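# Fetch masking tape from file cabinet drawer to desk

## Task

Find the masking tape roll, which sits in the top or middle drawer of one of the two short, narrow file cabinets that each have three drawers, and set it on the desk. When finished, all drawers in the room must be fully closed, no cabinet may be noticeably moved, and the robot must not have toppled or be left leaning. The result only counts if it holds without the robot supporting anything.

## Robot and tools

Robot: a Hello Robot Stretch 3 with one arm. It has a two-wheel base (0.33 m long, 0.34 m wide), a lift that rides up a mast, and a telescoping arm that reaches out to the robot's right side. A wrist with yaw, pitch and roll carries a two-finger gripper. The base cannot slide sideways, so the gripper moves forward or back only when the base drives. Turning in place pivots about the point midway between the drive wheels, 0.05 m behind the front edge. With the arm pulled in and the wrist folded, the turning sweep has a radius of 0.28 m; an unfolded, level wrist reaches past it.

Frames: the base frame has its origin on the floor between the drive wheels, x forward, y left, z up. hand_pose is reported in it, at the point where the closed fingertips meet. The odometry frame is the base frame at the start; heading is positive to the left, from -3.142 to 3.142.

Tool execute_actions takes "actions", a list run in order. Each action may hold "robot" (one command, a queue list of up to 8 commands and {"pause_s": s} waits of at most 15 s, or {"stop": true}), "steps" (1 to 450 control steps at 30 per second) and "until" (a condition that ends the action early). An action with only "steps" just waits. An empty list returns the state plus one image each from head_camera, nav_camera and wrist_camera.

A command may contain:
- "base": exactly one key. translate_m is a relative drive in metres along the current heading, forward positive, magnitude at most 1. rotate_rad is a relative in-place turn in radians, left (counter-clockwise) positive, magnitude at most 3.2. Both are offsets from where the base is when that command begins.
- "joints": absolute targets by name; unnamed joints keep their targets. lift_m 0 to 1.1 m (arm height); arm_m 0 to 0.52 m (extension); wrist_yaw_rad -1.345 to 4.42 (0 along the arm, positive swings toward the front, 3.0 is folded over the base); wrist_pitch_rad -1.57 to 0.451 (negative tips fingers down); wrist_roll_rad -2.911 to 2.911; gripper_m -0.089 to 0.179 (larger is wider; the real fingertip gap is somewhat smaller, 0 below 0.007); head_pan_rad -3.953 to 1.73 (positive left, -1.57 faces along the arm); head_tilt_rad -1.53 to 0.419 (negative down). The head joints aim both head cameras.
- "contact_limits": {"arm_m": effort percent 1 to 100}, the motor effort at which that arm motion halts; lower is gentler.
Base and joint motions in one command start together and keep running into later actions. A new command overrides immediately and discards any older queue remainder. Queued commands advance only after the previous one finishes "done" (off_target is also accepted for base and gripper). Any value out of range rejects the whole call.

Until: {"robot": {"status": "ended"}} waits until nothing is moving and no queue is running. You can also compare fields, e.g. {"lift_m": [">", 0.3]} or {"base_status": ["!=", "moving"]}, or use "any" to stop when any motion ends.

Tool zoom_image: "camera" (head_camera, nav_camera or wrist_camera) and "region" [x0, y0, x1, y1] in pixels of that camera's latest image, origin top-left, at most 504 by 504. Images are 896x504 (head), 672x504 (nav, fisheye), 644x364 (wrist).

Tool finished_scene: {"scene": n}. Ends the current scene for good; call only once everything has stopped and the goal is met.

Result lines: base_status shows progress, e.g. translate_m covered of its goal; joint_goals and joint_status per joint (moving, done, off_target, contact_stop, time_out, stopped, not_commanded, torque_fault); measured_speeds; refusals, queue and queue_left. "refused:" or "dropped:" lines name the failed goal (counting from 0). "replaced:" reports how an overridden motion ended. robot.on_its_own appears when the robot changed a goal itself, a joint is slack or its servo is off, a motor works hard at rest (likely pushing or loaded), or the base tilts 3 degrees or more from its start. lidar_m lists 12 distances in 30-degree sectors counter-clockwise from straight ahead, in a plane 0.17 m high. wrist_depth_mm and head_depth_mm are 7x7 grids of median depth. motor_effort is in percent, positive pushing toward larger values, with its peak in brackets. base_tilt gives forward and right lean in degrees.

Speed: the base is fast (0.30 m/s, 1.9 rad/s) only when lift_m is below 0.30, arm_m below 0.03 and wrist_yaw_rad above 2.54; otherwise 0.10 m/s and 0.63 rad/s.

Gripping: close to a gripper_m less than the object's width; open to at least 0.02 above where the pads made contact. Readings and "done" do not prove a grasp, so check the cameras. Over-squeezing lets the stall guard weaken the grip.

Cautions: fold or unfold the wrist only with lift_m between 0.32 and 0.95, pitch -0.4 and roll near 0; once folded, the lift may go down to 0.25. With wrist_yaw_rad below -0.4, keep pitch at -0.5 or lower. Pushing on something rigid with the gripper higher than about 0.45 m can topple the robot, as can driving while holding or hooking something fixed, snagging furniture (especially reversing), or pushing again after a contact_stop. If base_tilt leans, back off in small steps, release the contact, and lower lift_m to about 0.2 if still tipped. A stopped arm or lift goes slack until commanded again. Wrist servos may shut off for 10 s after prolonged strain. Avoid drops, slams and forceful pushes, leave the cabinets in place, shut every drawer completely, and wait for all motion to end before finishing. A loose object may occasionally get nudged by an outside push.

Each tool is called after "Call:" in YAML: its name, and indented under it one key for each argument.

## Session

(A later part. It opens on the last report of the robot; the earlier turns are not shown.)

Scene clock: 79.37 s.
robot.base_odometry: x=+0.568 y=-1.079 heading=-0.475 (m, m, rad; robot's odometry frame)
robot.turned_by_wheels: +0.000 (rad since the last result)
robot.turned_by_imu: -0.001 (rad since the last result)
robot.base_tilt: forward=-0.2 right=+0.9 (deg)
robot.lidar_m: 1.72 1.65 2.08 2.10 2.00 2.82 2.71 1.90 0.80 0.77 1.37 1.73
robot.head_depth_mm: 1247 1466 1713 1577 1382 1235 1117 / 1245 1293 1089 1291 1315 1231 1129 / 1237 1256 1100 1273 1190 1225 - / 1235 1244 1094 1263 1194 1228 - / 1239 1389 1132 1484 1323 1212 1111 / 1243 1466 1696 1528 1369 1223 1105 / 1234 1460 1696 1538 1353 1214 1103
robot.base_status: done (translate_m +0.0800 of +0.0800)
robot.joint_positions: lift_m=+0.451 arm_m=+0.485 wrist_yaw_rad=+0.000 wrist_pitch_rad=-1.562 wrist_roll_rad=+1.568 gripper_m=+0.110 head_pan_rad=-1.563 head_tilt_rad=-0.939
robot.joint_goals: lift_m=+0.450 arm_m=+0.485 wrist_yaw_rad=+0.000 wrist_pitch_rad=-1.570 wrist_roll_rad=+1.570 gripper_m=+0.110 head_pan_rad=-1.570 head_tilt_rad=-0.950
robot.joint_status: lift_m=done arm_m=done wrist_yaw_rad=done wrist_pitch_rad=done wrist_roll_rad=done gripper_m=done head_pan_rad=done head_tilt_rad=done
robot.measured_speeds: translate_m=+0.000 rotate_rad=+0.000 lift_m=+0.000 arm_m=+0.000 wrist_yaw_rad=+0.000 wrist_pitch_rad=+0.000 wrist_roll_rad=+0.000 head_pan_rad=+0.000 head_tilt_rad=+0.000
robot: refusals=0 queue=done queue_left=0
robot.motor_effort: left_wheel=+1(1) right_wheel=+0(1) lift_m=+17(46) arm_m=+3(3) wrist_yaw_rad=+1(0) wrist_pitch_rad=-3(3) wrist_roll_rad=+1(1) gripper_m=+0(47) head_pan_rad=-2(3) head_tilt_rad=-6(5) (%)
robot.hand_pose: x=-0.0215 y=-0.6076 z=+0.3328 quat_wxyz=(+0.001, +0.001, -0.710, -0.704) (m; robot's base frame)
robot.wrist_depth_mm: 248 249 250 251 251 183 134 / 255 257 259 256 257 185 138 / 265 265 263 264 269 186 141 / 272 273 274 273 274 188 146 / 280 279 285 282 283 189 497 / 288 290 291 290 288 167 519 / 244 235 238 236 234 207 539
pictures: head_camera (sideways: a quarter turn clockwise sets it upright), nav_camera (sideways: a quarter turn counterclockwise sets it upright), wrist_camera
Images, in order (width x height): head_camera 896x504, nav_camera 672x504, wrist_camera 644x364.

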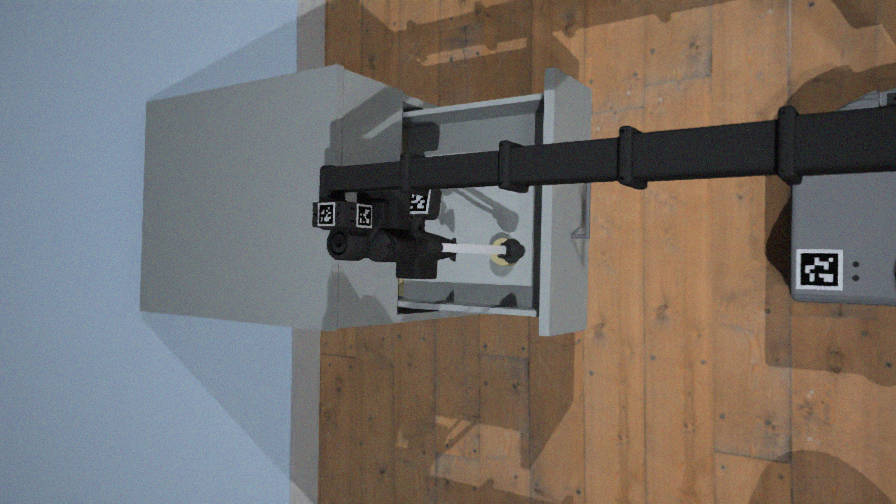

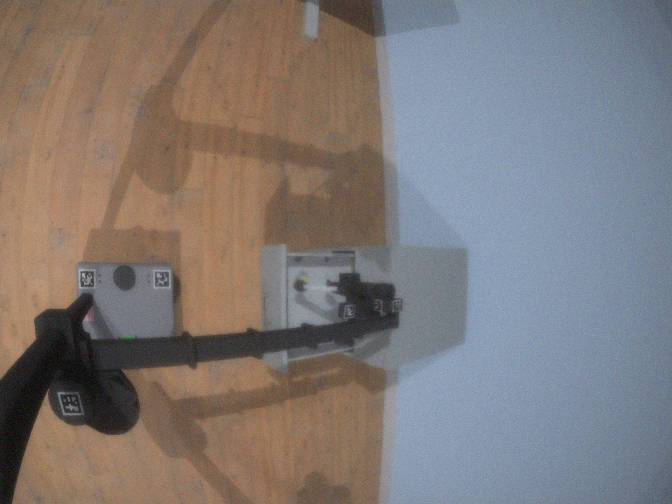

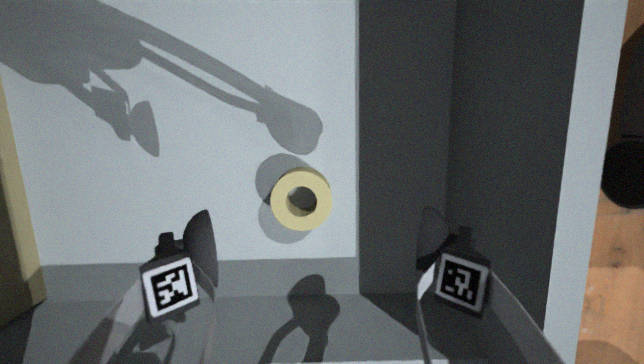

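Call:
execute_actions:
  actions:
    - {"robot":[{"joints":{"arm_m":0.498,"gripper_m":0.10}},{"joints":{"lift_m":0.362}}],"steps":450,"until":{"robot":{"status":"ended"}}}

Scene clock: 81.80 s.
robot.base_odometry: x=+0.568 y=-1.079 heading=-0.475 (m, m, rad; robot's odometry frame)
robot.turned_by_wheels: +0.000 (rad since the last result)
robot.turned_by_imu: +0.000 (rad since the last result)
robot.base_tilt: forward=-0.2 right=+1.1 (deg)
robot.lidar_m: 1.72 1.64 2.08 2.10 2.00 2.82 2.71 1.90 0.80 0.77 1.37 1.74
robot.head_depth_mm: 1240 1466 1718 1569 1387 1237 1113 / 1238 1291 1090 1294 1311 1237 1135 / 1239 1253 1084 1256 1197 1222 - / 1243 1252 1086 1241 1192 1223 - / 1233 1401 1127 1482 1321 1225 1107 / 1237 1463 1703 1530 1361 1218 1107 / 1237 1457 1686 1537 1349 1217 1099
robot.base_status: done (translate_m +0.0800 of +0.0800)
robot.joint_positions: lift_m=+0.363 arm_m=+0.498 wrist_yaw_rad=+0.000 wrist_pitch_rad=-1.562 wrist_roll_rad=+1.568 gripper_m=+0.100 head_pan_rad=-1.563 head_tilt_rad=-0.939
robot.joint_goals: lift_m=+0.362 arm_m=+0.498 wrist_yaw_rad=+0.000 wrist_pitch_rad=-1.570 wrist_roll_rad=+1.570 gripper_m=+0.100 head_pan_rad=-1.570 head_tilt_rad=-0.950
robot.joint_status: lift_m=done arm_m=done wrist_yaw_rad=done wrist_pitch_rad=done wrist_roll_rad=done gripper_m=done head_pan_rad=done head_tilt_rad=done
robot.measured_speeds: translate_m=+0.000 rotate_rad=+0.000 lift_m=+0.000 arm_m=+0.000 wrist_yaw_rad=+0.000 wrist_pitch_rad=+0.000 wrist_roll_rad=+0.000 head_pan_rad=+0.000 head_tilt_rad=+0.000
robot: refusals=0 queue=done queue_left=0
robot.motor_effort: left_wheel=+1(1) right_wheel=+0(0) lift_m=+16(17) arm_m=+3(1) wrist_yaw_rad=+0(0) wrist_pitch_rad=-2(3) wrist_roll_rad=+2(2) gripper_m=-1(48) head_pan_rad=-3(3) head_tilt_rad=-4(5) (%)
robot.hand_pose: x=-0.0215 y=-0.6206 z=+0.2448 quat_wxyz=(+0.001, +0.001, -0.710, -0.704) (m; robot's base frame)
robot.wrist_depth_mm: 169 169 170 170 170 170 139 / 175 174 174 174 175 175 140 / 179 180 180 180 180 181 140 / 185 184 185 185 186 185 140 / 191 191 192 169 191 191 141 / 198 197 198 198 200 196 142 / 205 205 205 206 205 205 142
pictures: head_camera (sideways: a quarter turn clockwise sets it upright), nav_camera (sideways: a quarter turn counterclockwise sets it upright), wrist_camera
Images, in order (width x height): head_camera 896x504, nav_camera 672x504, wrist_camera 644x364.

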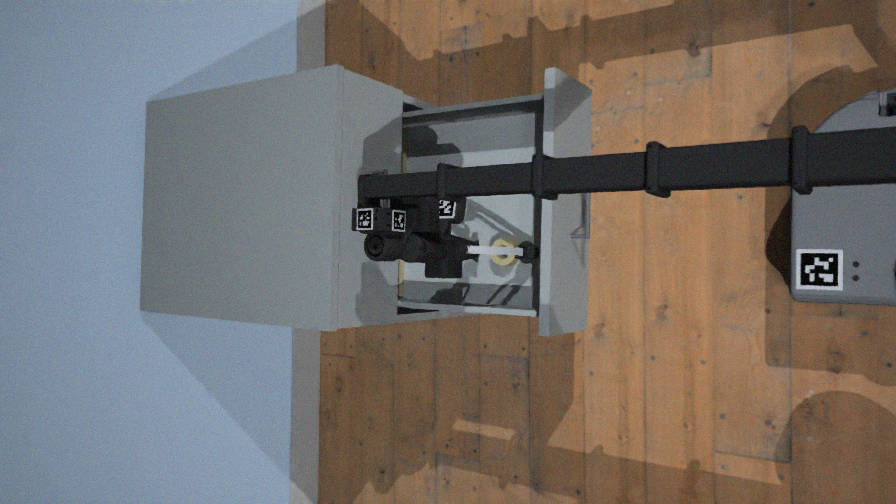

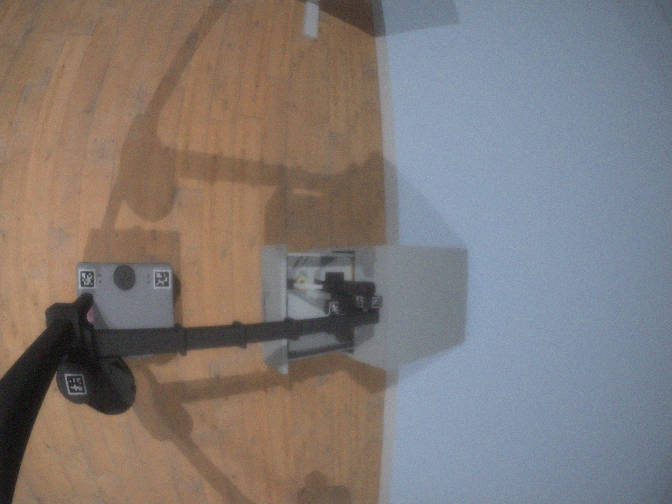

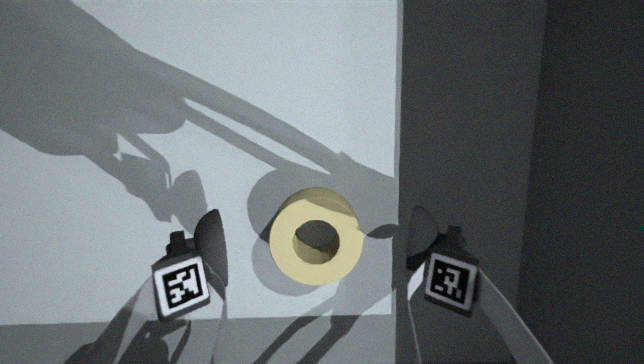

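Call:
execute_actions:
  actions:
    - {"robot":[{"joints":{"lift_m":0.355}},{"joints":{"gripper_m":0.0}},{"pause_s":0.3},{"joints":{"lift_m":0.56}}],"steps":450,"until":{"robot":{"status":"ended"}}}

Scene clock: 86.63 s.
robot.base_odometry: x=+0.568 y=-1.079 heading=-0.475 (m, m, rad; robot's odometry frame)
robot.turned_by_wheels: +0.000 (rad since the last result)
robot.turned_by_imu: -0.001 (rad since the last result)
robot.base_tilt: forward=-0.1 right=+1.0 (deg)
robot.lidar_m: 1.72 1.65 2.07 2.10 2.00 2.82 2.71 1.91 0.80 0.77 1.37 1.74
robot.head_depth_mm: 1241 1472 1716 1565 1379 1239 1114 / 1240 1293 1091 1291 1317 1252 - / 1243 1254 - 1261 1198 1227 - / 1241 1248 1097 1237 1192 1220 - / 1242 1391 1128 1487 1319 1222 1113 / 1238 1463 1689 1532 1355 1220 1104 / 1233 1463 1695 1538 1354 1216 1101
robot.base_status: done (translate_m +0.0800 of +0.0800)
robot.joint_positions: lift_m=+0.559 arm_m=+0.498 wrist_yaw_rad=+0.000 wrist_pitch_rad=-1.562 wrist_roll_rad=+1.568 gripper_m=+0.001 head_pan_rad=-1.563 head_tilt_rad=-0.939
robot.joint_goals: lift_m=+0.560 arm_m=+0.498 wrist_yaw_rad=+0.000 wrist_pitch_rad=-1.570 wrist_roll_rad=+1.570 gripper_m=+0.000 head_pan_rad=-1.570 head_tilt_rad=-0.950
robot.joint_status: lift_m=done arm_m=done wrist_yaw_rad=done wrist_pitch_rad=done wrist_roll_rad=done gripper_m=done head_pan_rad=done head_tilt_rad=done
robot.measured_speeds: translate_m=+0.000 rotate_rad=+0.000 lift_m=+0.000 arm_m=+0.000 wrist_yaw_rad=+0.000 wrist_pitch_rad=+0.000 wrist_roll_rad=+0.000 head_pan_rad=+0.000 head_tilt_rad=+0.000
robot: refusals=0 queue=done queue_left=0
robot.motor_effort: left_wheel=+1(1) right_wheel=+0(0) lift_m=+44(46) arm_m=+2(3) wrist_yaw_rad=+0(1) wrist_pitch_rad=-3(2) wrist_roll_rad=+1(1) gripper_m=-16(90) head_pan_rad=-3(3) head_tilt_rad=-5(5) (%)
robot.hand_pose: x=-0.0215 y=-0.6206 z=+0.4417 quat_wxyz=(+0.001, +0.001, -0.710, -0.704) (m; robot's base frame)
robot.wrist_depth_mm: 180 347 349 351 348 259 551 / 180 355 360 356 356 553 563 / 172 368 372 369 368 576 - / 172 379 382 377 381 597 600 / 186 390 388 160 365 608 621 / 185 262 - 168 327 629 628 / 186 243 655 661 646 671 662
pictures: head_camera (sideways: a quarter turn clockwise sets it upright), nav_camera (sideways: a quarter turn counterclockwise sets it upright), wrist_camera
Images, in order (width x height): head_camera 896x504, nav_camera 672x504, wrist_camera 644x364.

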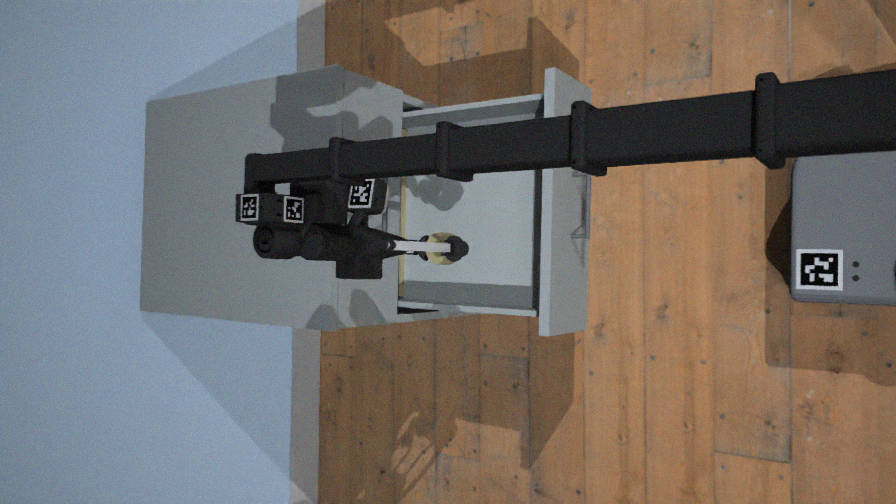

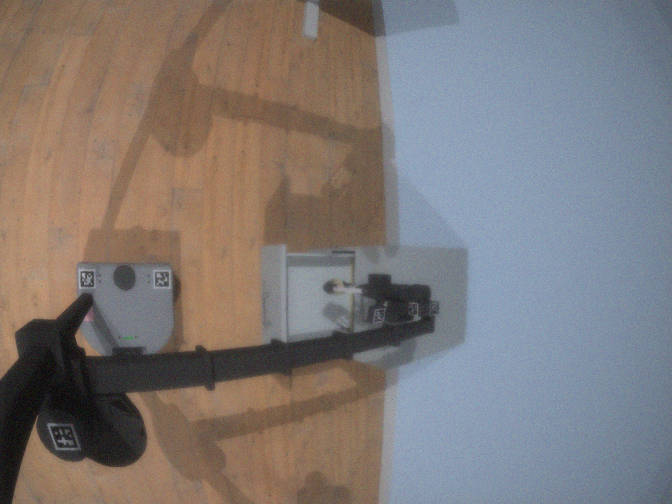

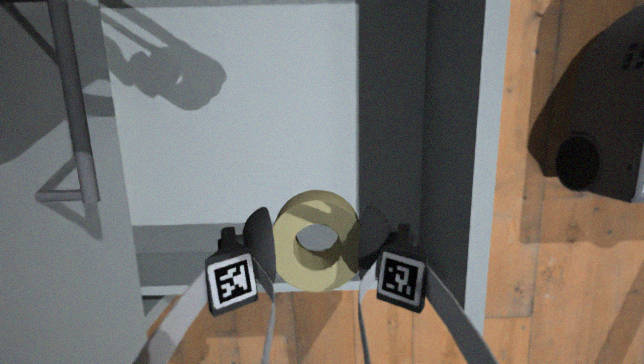

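Call:
execute_actions:
  actions:
    - {"robot":[{"joints":{"arm_m":0.0,"gripper_m":-0.008},"base":{"translate_m":0.04}},{"joints":{"wrist_pitch_rad":0.02}},{"joints":{"lift_m":0.16}},{"joints":{"arm_m":0.045}}],"steps":450,"until":{"robot":{"status":"ended"}}}

Scene clock: 98.83 s.
robot.base_odometry: x=+0.603 y=-1.097 heading=-0.475 (m, m, rad; robot's odometry frame)
robot.turned_by_wheels: +0.000 (rad since the last result)
robot.turned_by_imu: -0.002 (rad since the last result)
robot.base_tilt: forward=-0.3 right=+0.9 (deg)
robot.lidar_m: 2.00 1.61 2.02 2.26 2.01 2.86 2.75 1.90 0.80 0.77 1.37 1.69
robot.head_depth_mm: 1241 1468 1688 1564 1361 1237 1123 / 1237 1262 1088 1247 1202 1226 1133 / 1238 1248 1087 1271 1192 1249 - / 1241 1243 1085 1258 1196 1261 - / 1234 1429 1692 1518 1345 1219 1114 / 1239 1457 1701 1532 1360 1222 1106 / 1244 1454 1691 1542 1357 1216 1103
robot.base_status: done (translate_m +0.0400 of +0.0400)
robot.joint_positions: lift_m=+0.161 arm_m=+0.045 wrist_yaw_rad=+0.000 wrist_pitch_rad=-0.005 wrist_roll_rad=+1.568 gripper_m=-0.007 head_pan_rad=-1.563 head_tilt_rad=-0.939
robot.joint_goals: lift_m=+0.160 arm_m=+0.045 wrist_yaw_rad=+0.000 wrist_pitch_rad=+0.020 wrist_roll_rad=+1.570 gripper_m=-0.008 head_pan_rad=-1.570 head_tilt_rad=-0.950
robot.joint_status: lift_m=done arm_m=done wrist_yaw_rad=done wrist_pitch_rad=done wrist_roll_rad=done gripper_m=done head_pan_rad=done head_tilt_rad=done
robot.measured_speeds: translate_m=+0.000 rotate_rad=+0.000 lift_m=+0.000 arm_m=+0.000 wrist_yaw_rad=+0.000 wrist_pitch_rad=+0.000 wrist_roll_rad=+0.000 head_pan_rad=+0.000 head_tilt_rad=+0.000
robot: refusals=0 queue=done queue_left=0
robot.motor_effort: left_wheel=+1(4) right_wheel=+0(5) lift_m=+17(41) arm_m=+3(3) wrist_yaw_rad=+0(0) wrist_pitch_rad=+7(8) wrist_roll_rad=+1(1) gripper_m=-19(58) head_pan_rad=-3(3) head_tilt_rad=-5(5) (%)
robot.hand_pose: x=-0.0213 y=-0.4458 z=+0.2737 quat_wxyz=(+0.002, +0.000, -1.000, -0.003) (m; robot's base frame)
robot.wrist_depth_mm: 926 448 170 171 173 438 299 / 944 936 175 177 177 444 303 / - - 180 182 184 447 304 / - - 187 185 188 448 303 / - - 193 160 195 457 308 / - - - 167 204 455 306 / - - 206 207 210 431 309
pictures: head_camera (sideways: a quarter turn clockwise sets it upright), nav_camera (sideways: a quarter turn counterclockwise sets it upright), wrist_camera
Images, in order (width x height): head_camera 896x504, nav_camera 672x504, wrist_camera 644x364.

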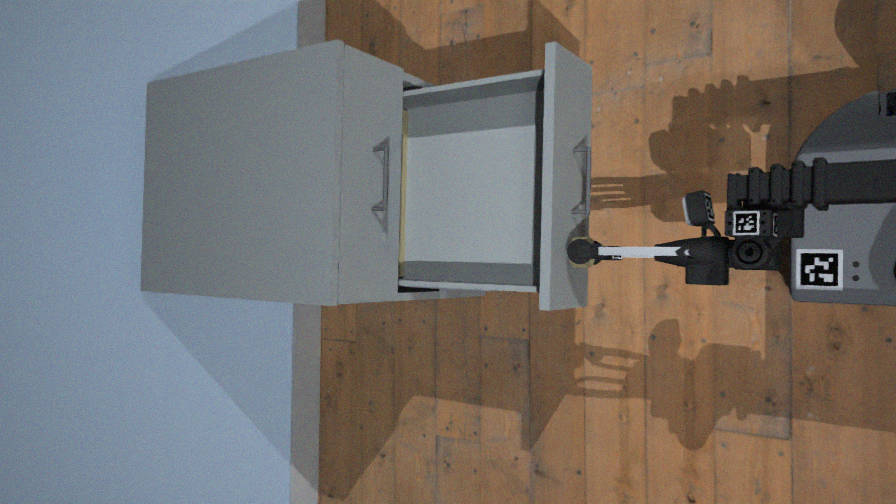

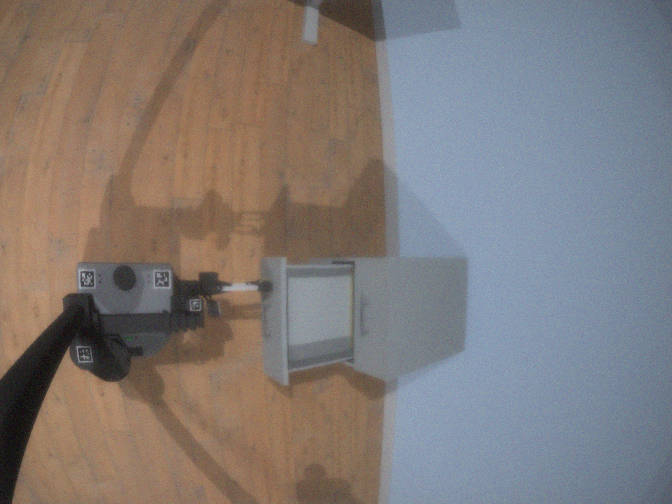

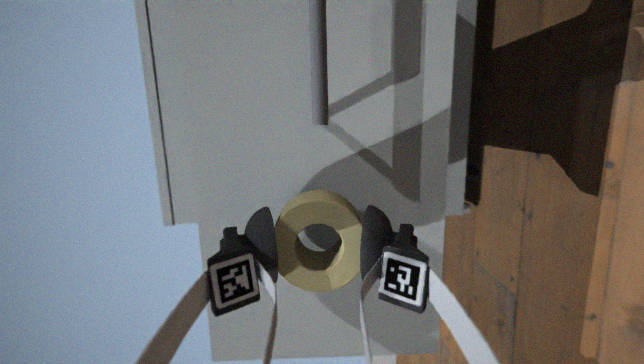

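Call:
execute_actions:
  actions:
    - {"robot":[{"joints":{"arm_m":0.33},"contact_limits":{"arm_m":12}},{"joints":{"arm_m":0.358},"contact_limits":{"arm_m":8}}],"steps":300,"until":{"robot":{"status":"ended"}}}

Scene clock: 102.87 s.
robot.base_odometry: x=+0.603 y=-1.097 heading=-0.475 (m, m, rad; robot's odometry frame)
robot.turned_by_wheels: +0.000 (rad since the last result)
robot.turned_by_imu: -0.001 (rad since the last result)
robot.base_tilt: forward=-0.1 right=+0.9 (deg)
robot.lidar_m: 2.00 1.61 2.02 2.26 2.01 2.85 2.75 1.91 0.80 0.77 1.37 1.70
robot.head_depth_mm: 1240 1467 1693 1573 1379 1242 1123 / 1237 1258 1090 1308 1380 1233 1134 / 1238 1257 1083 1317 1381 1233 - / 1239 1250 1094 1293 1348 1223 - / 1242 1428 1679 1522 1360 1222 1113 / 1238 1462 1700 1537 1362 1225 1103 / 1239 1460 1680 1543 1352 1215 1105
robot.base_status: done (translate_m +0.0400 of +0.0400)
robot.joint_positions: lift_m=+0.161 arm_m=+0.354 wrist_yaw_rad=-0.002 wrist_pitch_rad=-0.005 wrist_roll_rad=+1.568 gripper_m=-0.007 head_pan_rad=-1.563 head_tilt_rad=-0.939
robot.joint_goals: lift_m=+0.160 arm_m=+0.354 wrist_yaw_rad=+0.000 wrist_pitch_rad=+0.020 wrist_roll_rad=+1.570 gripper_m=-0.008 head_pan_rad=-1.570 head_tilt_rad=-0.950
robot.joint_status: lift_m=done arm_m=contact_stop wrist_yaw_rad=done wrist_pitch_rad=done wrist_roll_rad=done gripper_m=done head_pan_rad=done head_tilt_rad=done
robot.measured_speeds: translate_m=+0.000 rotate_rad=+0.000 lift_m=+0.000 arm_m=-0.004 wrist_yaw_rad=+0.000 wrist_pitch_rad=+0.000 wrist_roll_rad=+0.000 head_pan_rad=+0.000 head_tilt_rad=+0.000
robot: refusals=0 queue=dropped queue_left=0
robot.on_its_own: arm_m is slack since a contact_stop, until your next command for it
robot.motor_effort: left_wheel=+1(1) right_wheel=+1(0) lift_m=+17(17) arm_m=+3(9) wrist_yaw_rad=+3(2) wrist_pitch_rad=+7(8) wrist_roll_rad=+1(1) gripper_m=-18(19) head_pan_rad=-3(3) head_tilt_rad=-5(4) (%)
robot.contact_limits: arm_m 8 (drawing in: default 16, maximum 26; extending or still: default 22, maximum 35)
robot.hand_pose: x=-0.0218 y=-0.7554 z=+0.2734 quat_wxyz=(+0.002, -0.001, -1.000, -0.003) (m; robot's base frame)
robot.wrist_depth_mm: 158 159 160 161 162 162 163 / 163 163 165 165 167 168 170 / 168 168 170 171 172 173 175 / 173 174 175 175 178 178 180 / 180 180 179 157 184 184 185 / 184 186 - 167 189 190 193 / 191 192 193 195 197 197 199
pictures: head_camera (sideways: a quarter turn clockwise sets it upright), nav_camera (sideways: a quarter turn counterclockwise sets it upright), wrist_camera
Images, in order (width x height): head_camera 896x504, nav_camera 672x504, wrist_camera 644x364.

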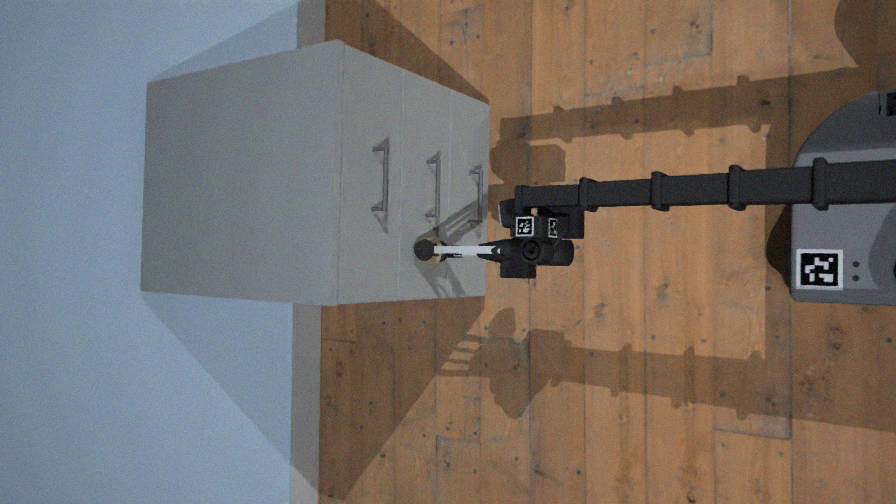

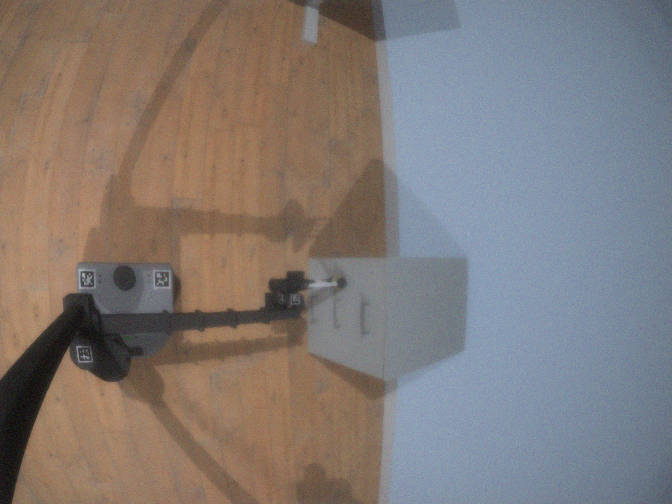

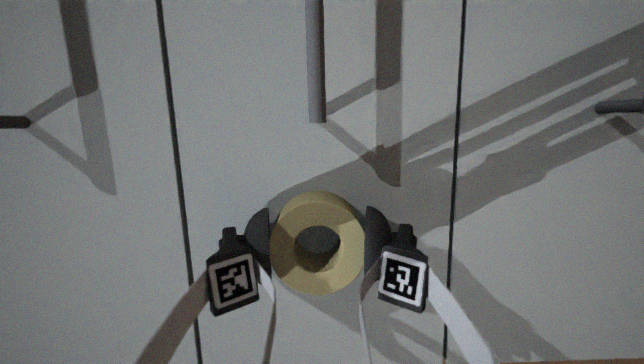

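Call:
execute_actions:
  actions:
    - {"robot":{"joints":{"arm_m":0.0,"head_pan_rad":0,"head_tilt_rad":-0.35}},"steps":30}
    - {"robot":{"joints":{"lift_m":1.0},"base":{"translate_m":0.5}},"steps":60}

Scene clock: 106.00 s.
robot.base_odometry: x=+0.751 y=-1.173 heading=-0.475 (m, m, rad; robot's odometry frame)
robot.turned_by_wheels: +0.000 (rad since the last result)
robot.turned_by_imu: +0.000 (rad since the last result)
robot.base_tilt: forward=+1.2 right=+0.7 (deg)
robot.lidar_m: 1.83 1.45 1.87 2.43 2.30 3.02 2.91 1.90 0.80 0.78 1.37 1.55
robot.head_depth_mm: 1575 1699 1752 1979 2142 1756 1420 / 1560 1693 1754 1975 2116 1755 1427 / 1557 1678 1736 1958 2115 1758 1420 / 1558 1685 1729 1942 2113 1755 1405 / 1549 1674 1709 1958 2092 1762 1422 / 1565 1662 1708 1929 2075 1762 1417 / 1548 1659 1690 1471 2031 1689 1405
robot.base_status: moving (translate_m +0.1664 of +0.5000)
robot.joint_positions: lift_m=+0.349 arm_m=+0.020 wrist_yaw_rad=-0.001 wrist_pitch_rad=-0.004 wrist_roll_rad=+1.568 gripper_m=-0.007 head_pan_rad=-0.007 head_tilt_rad=-0.359
robot.joint_goals: lift_m=+1.000 arm_m=+0.000 wrist_yaw_rad=+0.000 wrist_pitch_rad=+0.020 wrist_roll_rad=+1.570 gripper_m=-0.008 head_pan_rad=+0.000 head_tilt_rad=-0.350
robot.joint_status: lift_m=moving arm_m=moving wrist_yaw_rad=done wrist_pitch_rad=done wrist_roll_rad=done gripper_m=done head_pan_rad=done head_tilt_rad=done
robot.measured_speeds: translate_m=+0.100 rotate_rad=+0.000 lift_m=+0.110 arm_m=-0.077 wrist_yaw_rad=+0.000 wrist_pitch_rad=+0.000 wrist_roll_rad=+0.000 head_pan_rad=+0.000 head_tilt_rad=+0.000
robot: refusals=0 queue=running queue_left=0
robot.motor_effort: left_wheel=+2(6) right_wheel=+2(5) lift_m=+43(43) arm_m=-2(2) wrist_yaw_rad=+1(2) wrist_pitch_rad=+7(8) wrist_roll_rad=+1(1) gripper_m=-18(19) head_pan_rad=+2(30) head_tilt_rad=+4(31) (%)
robot.hand_pose: x=-0.0215 y=-0.4212 z=+0.4621 quat_wxyz=(+0.002, +0.000, -1.000, -0.003) (m; robot's base frame)
robot.wrist_depth_mm: 952 953 955 462 474 465 468 / - - - 479 486 482 483 / - - - - - 699 509 / - - - - - 752 515 / - - - 160 - 770 518 / - - - 167 - 755 520 / - - - - - 717 520
pictures: head_camera (sideways: a quarter turn clockwise sets it upright), nav_camera (sideways: a quarter turn counterclockwise sets it upright), wrist_camera
Images, in order (width x height): head_camera 896x504, nav_camera 672x504, wrist_camera 644x364.

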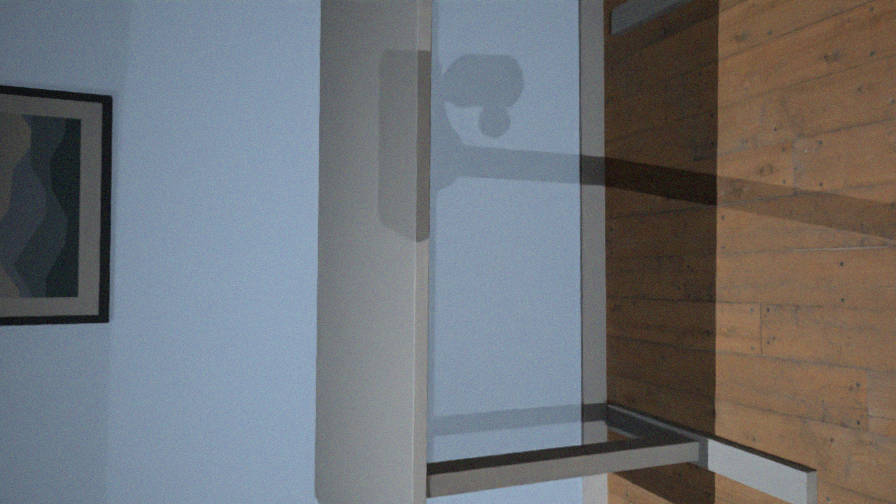

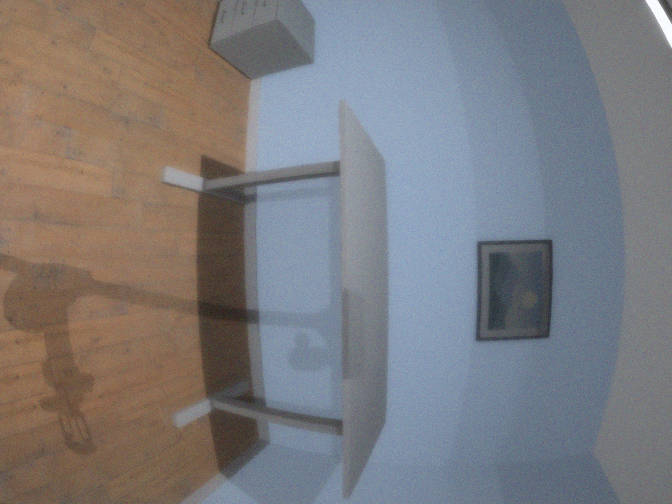

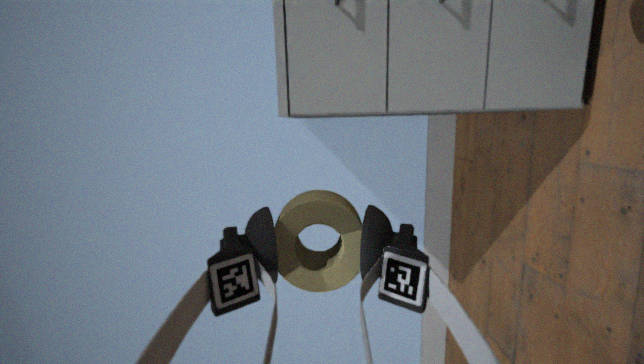

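Call:
execute_actions:
  actions:
    - {"robot":{"joints":{"lift_m":1.1,"wrist_roll_rad":0,"wrist_pitch_rad":-0.6,"head_tilt_rad":-0.6}},"steps":200,"until":{"robot":{"base_status":"done"}}}
    - {"robot":[{"base":{"translate_m":0.13}},{"base":{"rotate_rad":1.57},"joints":{"head_pan_rad":-1.57}}],"steps":300,"until":{"robot":{"status":"ended"}}}

Scene clock: 116.57 s.
robot.base_odometry: x=+1.164 y=-1.385 heading=+1.095 (m, m, rad; robot's odometry frame)
robot.turned_by_wheels: +1.570 (rad since the last result)
robot.turned_by_imu: +1.565 (rad since the last result)
robot.base_tilt: forward=-0.3 right=+0.9 (deg)
robot.lidar_m: 2.44 2.27 2.71 3.35 1.10 0.95 1.31 1.35 1.17 1.37 1.02 1.59
robot.head_depth_mm: - - - - - 1417 1230 / - - - - - 1353 1225 / - - - - - 1375 1227 / 1159 1245 726 639 1742 1437 1228 / 1163 1228 796 1650 1715 1435 1224 / 1158 1226 792 1656 1744 1430 1222 / 1158 1225 787 1649 1596 1397 1223
robot.base_status: done (rotate_rad +1.5699 of +1.5700)
robot.joint_positions: lift_m=+1.098 arm_m=+0.000 wrist_yaw_rad=-0.001 wrist_pitch_rad=-0.614 wrist_roll_rad=+0.006 gripper_m=-0.007 head_pan_rad=-1.563 head_tilt_rad=-0.593
robot.joint_goals: lift_m=+1.100 arm_m=+0.000 wrist_yaw_rad=+0.000 wrist_pitch_rad=-0.600 wrist_roll_rad=+0.000 gripper_m=-0.008 head_pan_rad=-1.570 head_tilt_rad=-0.600
robot.joint_status: lift_m=done arm_m=done wrist_yaw_rad=done wrist_pitch_rad=done wrist_roll_rad=done gripper_m=done head_pan_rad=done head_tilt_rad=done
robot.measured_speeds: translate_m=+0.000 rotate_rad=+0.000 lift_m=+0.000 arm_m=+0.000 wrist_yaw_rad=+0.000 wrist_pitch_rad=+0.000 wrist_roll_rad=+0.000 head_pan_rad=+0.000 head_tilt_rad=+0.000
robot: refusals=0 queue=done queue_left=0
robot.motor_effort: left_wheel=-1(4) right_wheel=+3(7) lift_m=+44(46) arm_m=-2(3) wrist_yaw_rad=+1(1) wrist_pitch_rad=+4(7) wrist_roll_rad=-4(5) gripper_m=-18(18) head_pan_rad=-3(29) head_tilt_rad=-3(22) (%)
robot.hand_pose: x=-0.0217 y=-0.3409 z=+1.0693 quat_wxyz=(+0.672, +0.213, -0.676, -0.215) (m; robot's base frame)
robot.wrist_depth_mm: 728 689 673 664 668 649 631 / 533 534 521 520 510 508 493 / 433 431 426 422 416 420 422 / - - - - - - - / - - - 160 - - - / - - - 169 - - - / - - - - - - -
pictures: head_camera (sideways: a quarter turn clockwise sets it upright), nav_camera (sideways: a quarter turn counterclockwise sets it upright), wrist_camera
Images, in order (width x height): head_camera 896x504, nav_camera 672x504, wrist_camera 644x364.

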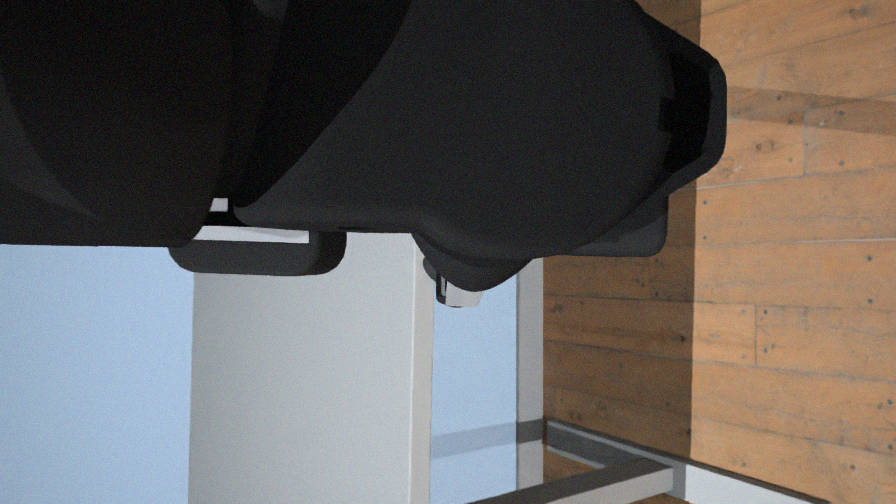

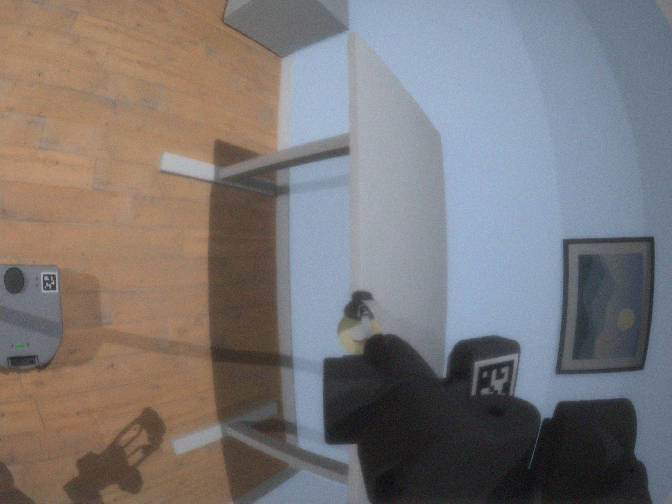

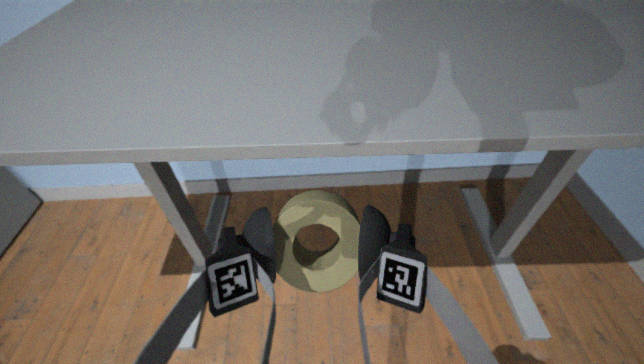

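Call:
execute_actions:
  actions:
    - {"robot":[{"joints":{"arm_m":0.5,"wrist_pitch_rad":-0.8}},{"joints":{"wrist_pitch_rad":-1.0}}],"steps":300,"until":{"robot":{"status":"ended"}}}

Scene clock: 122.37 s.
robot.base_odometry: x=+1.164 y=-1.385 heading=+1.095 (m, m, rad; robot's odometry frame)
robot.turned_by_wheels: +0.000 (rad since the last result)
robot.turned_by_imu: -0.001 (rad since the last result)
robot.base_tilt: forward=-0.2 right=+1.0 (deg)
robot.lidar_m: 2.44 2.28 2.72 3.35 1.10 0.95 1.31 1.36 1.17 1.37 1.02 1.59
robot.head_depth_mm: 1191 1243 809 1669 1754 1447 1231 / 1176 1227 806 1676 1750 1437 1230 / - 1171 802 1663 1739 1438 1233 / 1144 1118 756 1654 1740 1438 1229 / 1165 1227 795 1661 1723 1436 1225 / 1158 1223 791 1652 1724 1435 1220 / 1158 1226 788 1644 1613 1398 1220
robot.base_status: done (rotate_rad +1.5699 of +1.5700)
robot.joint_positions: lift_m=+1.098 arm_m=+0.500 wrist_yaw_rad=-0.001 wrist_pitch_rad=-1.006 wrist_roll_rad=+0.005 gripper_m=-0.007 head_pan_rad=-1.563 head_tilt_rad=-0.593
robot.joint_goals: lift_m=+1.100 arm_m=+0.500 wrist_yaw_rad=+0.000 wrist_pitch_rad=-1.000 wrist_roll_rad=+0.000 gripper_m=-0.008 head_pan_rad=-1.570 head_tilt_rad=-0.600
robot.joint_status: lift_m=done arm_m=done wrist_yaw_rad=done wrist_pitch_rad=done wrist_roll_rad=done gripper_m=done head_pan_rad=done head_tilt_rad=done
robot.measured_speeds: translate_m=+0.000 rotate_rad=+0.000 lift_m=+0.000 arm_m=+0.000 wrist_yaw_rad=+0.000 wrist_pitch_rad=+0.000 wrist_roll_rad=+0.000 head_pan_rad=+0.000 head_tilt_rad=+0.000
robot: refusals=0 queue=done queue_left=0
robot.motor_effort: left_wheel=-1(1) right_wheel=+3(3) lift_m=+43(44) arm_m=+3(3) wrist_yaw_rad=+2(1) wrist_pitch_rad=+2(4) wrist_roll_rad=-3(4) gripper_m=-18(18) head_pan_rad=-3(3) head_tilt_rad=-3(3) (%)
robot.hand_pose: x=-0.0217 y=-0.7615 z=+1.0072 quat_wxyz=(+0.618, +0.340, -0.621, -0.342) (m; robot's base frame)
robot.wrist_depth_mm: 295 292 290 293 290 289 288 / 271 271 271 270 269 270 270 / 254 253 253 251 253 250 250 / 238 237 237 235 236 236 234 / 223 222 225 160 223 221 221 / 209 211 - 168 210 210 209 / 200 198 199 199 198 199 197
pictures: head_camera (sideways: a quarter turn clockwise sets it upright), nav_camera (sideways: a quarter turn counterclockwise sets it upright), wrist_camera
Images, in order (width x height): head_camera 896x504, nav_camera 672x504, wrist_camera 644x364.

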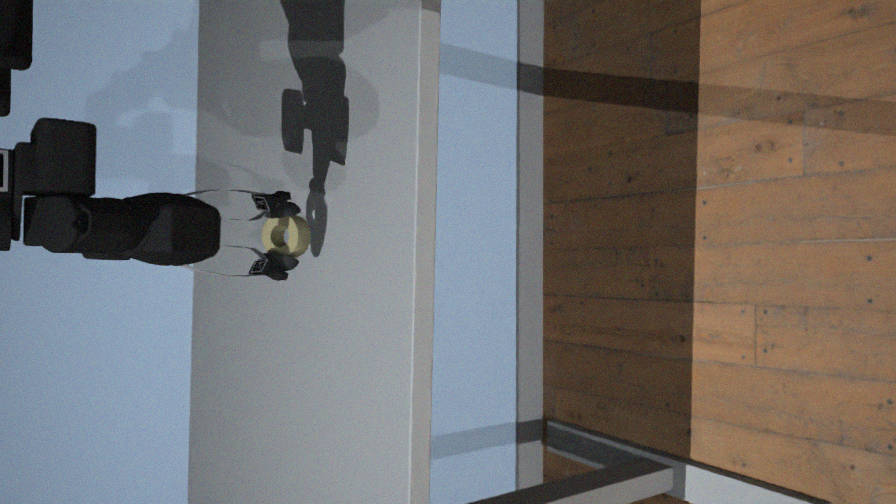

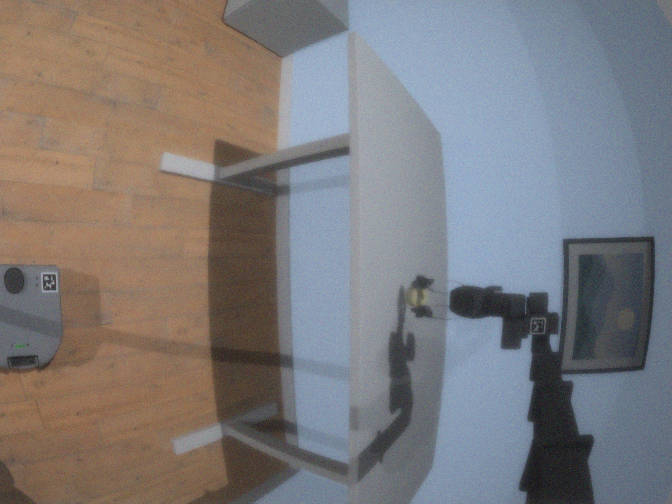

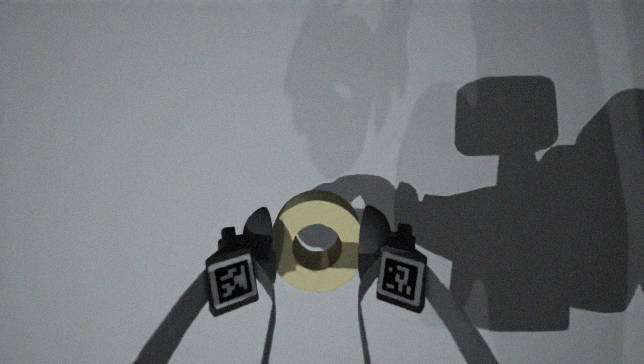

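Call:
execute_actions:
  actions:
    - {"robot":{"joints":{"arm_m":0.52,"wrist_pitch_rad":-1.4}},"steps":300,"until":{"robot":{"status":"ended"}}}

Scene clock: 123.60 s.
robot.base_odometry: x=+1.164 y=-1.385 heading=+1.095 (m, m, rad; robot's odometry frame)
robot.turned_by_wheels: +0.000 (rad since the last result)
robot.turned_by_imu: +0.000 (rad since the last result)
robot.base_tilt: forward=-0.2 right=+0.9 (deg)
robot.lidar_m: 2.44 2.27 2.72 3.36 1.10 0.95 1.31 1.36 1.17 1.38 1.02 1.58
robot.head_depth_mm: 1190 1241 810 1673 1741 1445 1233 / 1167 1235 805 1658 1738 1442 1225 / 1197 1204 804 1668 1749 1442 1230 / 1162 1157 797 1652 1727 1436 1220 / 1159 1229 796 1653 1733 1432 1225 / 1158 1226 792 1647 1727 1430 1222 / 1157 1228 787 1634 1598 1397 1212
robot.base_status: done (rotate_rad +1.5699 of +1.5700)
robot.joint_positions: lift_m=+1.098 arm_m=+0.518 wrist_yaw_rad=-0.001 wrist_pitch_rad=-1.397 wrist_roll_rad=+0.005 gripper_m=-0.007 head_pan_rad=-1.563 head_tilt_rad=-0.593
robot.joint_goals: lift_m=+1.100 arm_m=+0.520 wrist_yaw_rad=+0.000 wrist_pitch_rad=-1.400 wrist_roll_rad=+0.000 gripper_m=-0.008 head_pan_rad=-1.570 head_tilt_rad=-0.600
robot.joint_status: lift_m=done arm_m=done wrist_yaw_rad=done wrist_pitch_rad=done wrist_roll_rad=done gripper_m=done head_pan_rad=done head_tilt_rad=done
robot.measured_speeds: translate_m=+0.000 rotate_rad=+0.000 lift_m=+0.000 arm_m=+0.000 wrist_yaw_rad=+0.000 wrist_pitch_rad=+0.000 wrist_roll_rad=+0.000 head_pan_rad=+0.000 head_tilt_rad=+0.000
robot: refusals=0 queue=done queue_left=0
robot.motor_effort: left_wheel=-1(1) right_wheel=+3(3) lift_m=+44(44) arm_m=+3(2) wrist_yaw_rad=+1(1) wrist_pitch_rad=-1(2) wrist_roll_rad=-3(3) gripper_m=-18(18) head_pan_rad=-3(3) head_tilt_rad=-3(3) (%)
robot.hand_pose: x=-0.0216 y=-0.6833 z=+0.9800 quat_wxyz=(+0.540, +0.453, -0.543, -0.457) (m; robot's base frame)
robot.wrist_depth_mm: 189 190 190 191 191 191 191 / 190 190 190 191 191 191 192 / 191 191 190 192 193 193 193 / 192 191 192 193 192 194 194 / 193 192 194 160 195 194 195 / 193 194 - 169 195 195 196 / 194 194 194 195 195 195 196
pictures: head_camera (sideways: a quarter turn clockwise sets it upright), nav_camera (sideways: a quarter turn counterclockwise sets it upright), wrist_camera
Images, in order (width x height): head_camera 896x504, nav_camera 672x504, wrist_camera 644x364.

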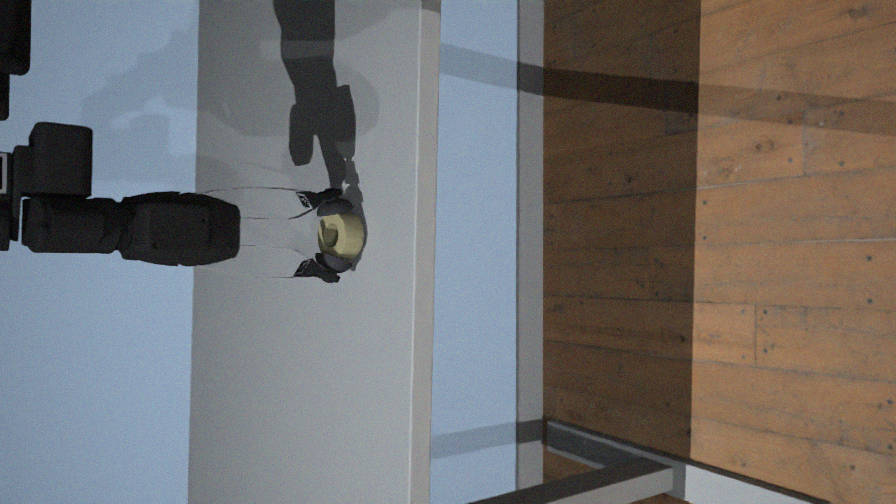

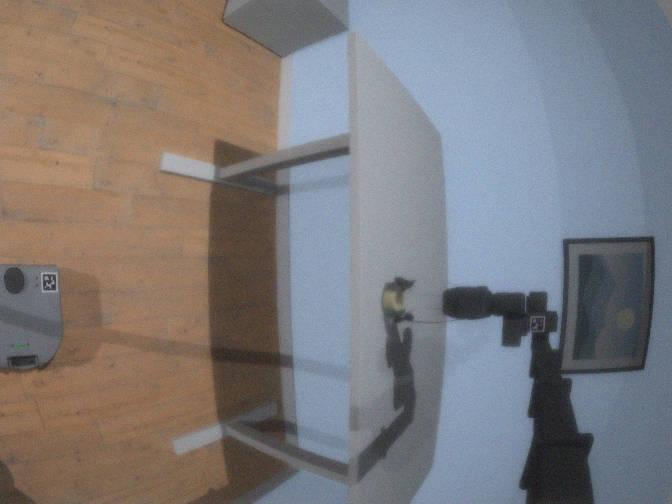

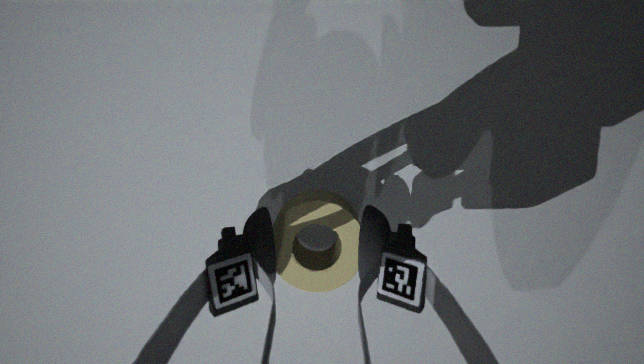

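Call:
execute_actions:
  actions:
    - {"robot":[{"joints":{"lift_m":1.091}},{"joints":{"gripper_m":0.11}},{"joints":{"lift_m":1.1,"arm_m":0.35}}],"steps":300,"until":{"robot":{"status":"ended"}}}

Scene clock: 128.27 s.
robot.base_odometry: x=+1.164 y=-1.385 heading=+1.095 (m, m, rad; robot's odometry frame)
robot.turned_by_wheels: +0.000 (rad since the last result)
robot.turned_by_imu: -0.001 (rad since the last result)
robot.base_tilt: forward=-0.2 right=+0.9 (deg)
robot.lidar_m: 2.44 2.27 2.72 3.35 1.10 0.96 1.31 1.36 1.17 1.37 1.02 1.59
robot.head_depth_mm: 1185 1238 813 1665 1750 1441 1239 / - 1233 805 1667 1753 1445 1230 / - 1244 764 1710 1748 1440 1221 / 1147 1252 722 1651 1735 1436 1222 / 1164 1228 796 1696 1729 1430 1219 / 1156 1231 791 1655 1736 1426 1216 / 1157 1229 788 1642 1603 1401 1215
robot.base_status: done (rotate_rad +1.5699 of +1.5700)
robot.joint_positions: lift_m=+1.098 arm_m=+0.350 wrist_yaw_rad=+0.000 wrist_pitch_rad=-1.398 wrist_roll_rad=+0.005 gripper_m=+0.110 head_pan_rad=-1.563 head_tilt_rad=-0.593
robot.joint_goals: lift_m=+1.100 arm_m=+0.350 wrist_yaw_rad=+0.000 wrist_pitch_rad=-1.400 wrist_roll_rad=+0.000 gripper_m=+0.110 head_pan_rad=-1.570 head_tilt_rad=-0.600
robot.joint_status: lift_m=done arm_m=done wrist_yaw_rad=done wrist_pitch_rad=done wrist_roll_rad=done gripper_m=done head_pan_rad=done head_tilt_rad=done
robot.measured_speeds: translate_m=+0.000 rotate_rad=+0.000 lift_m=+0.000 arm_m=+0.000 wrist_yaw_rad=+0.000 wrist_pitch_rad=+0.000 wrist_roll_rad=+0.000 head_pan_rad=+0.000 head_tilt_rad=+0.000
robot: refusals=0 queue=done queue_left=0
robot.motor_effort: left_wheel=-1(1) right_wheel=+3(3) lift_m=+44(47) arm_m=-2(2) wrist_yaw_rad=+0(1) wrist_pitch_rad=-1(1) wrist_roll_rad=-2(3) gripper_m=+0(81) head_pan_rad=-3(3) head_tilt_rad=-3(3) (%)
robot.hand_pose: x=-0.0216 y=-0.5155 z=+0.9800 quat_wxyz=(+0.540, +0.454, -0.542, -0.457) (m; robot's base frame)
robot.wrist_depth_mm: 191 191 190 190 192 191 192 / 190 191 191 191 193 193 193 / 191 192 192 193 193 193 194 / - - - - - - - / - - - - - - - / - - - - - - - / - - - - - - -
pictures: head_camera (sideways: a quarter turn clockwise sets it upright), nav_camera (sideways: a quarter turn counterclockwise sets it upright), wrist_camera
Images, in order (width x height): head_camera 896x504, nav_camera 672x504, wrist_camera 644x364.

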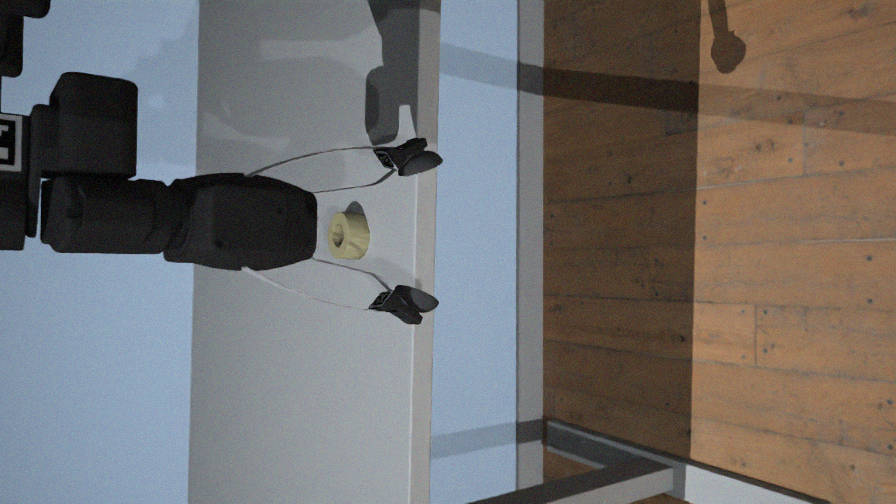

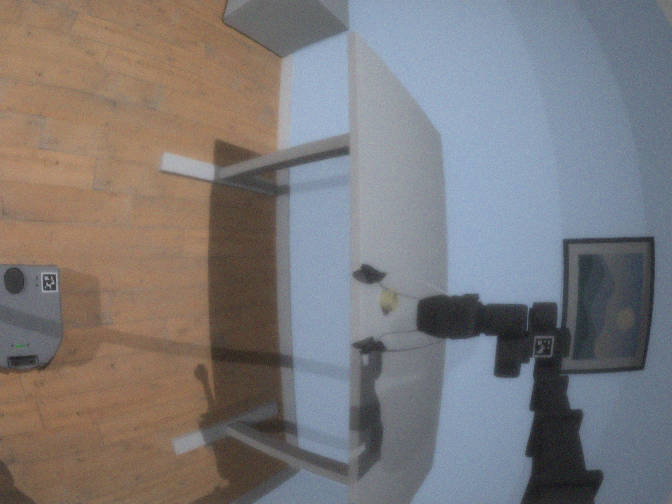

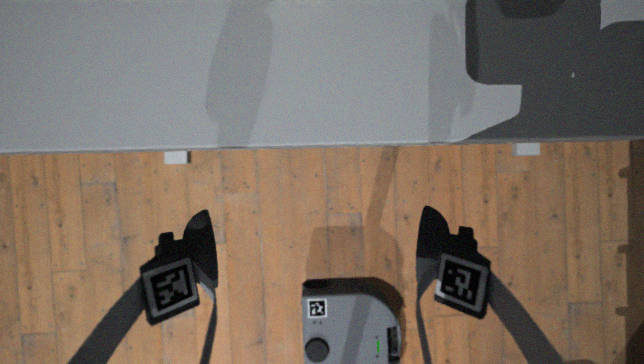

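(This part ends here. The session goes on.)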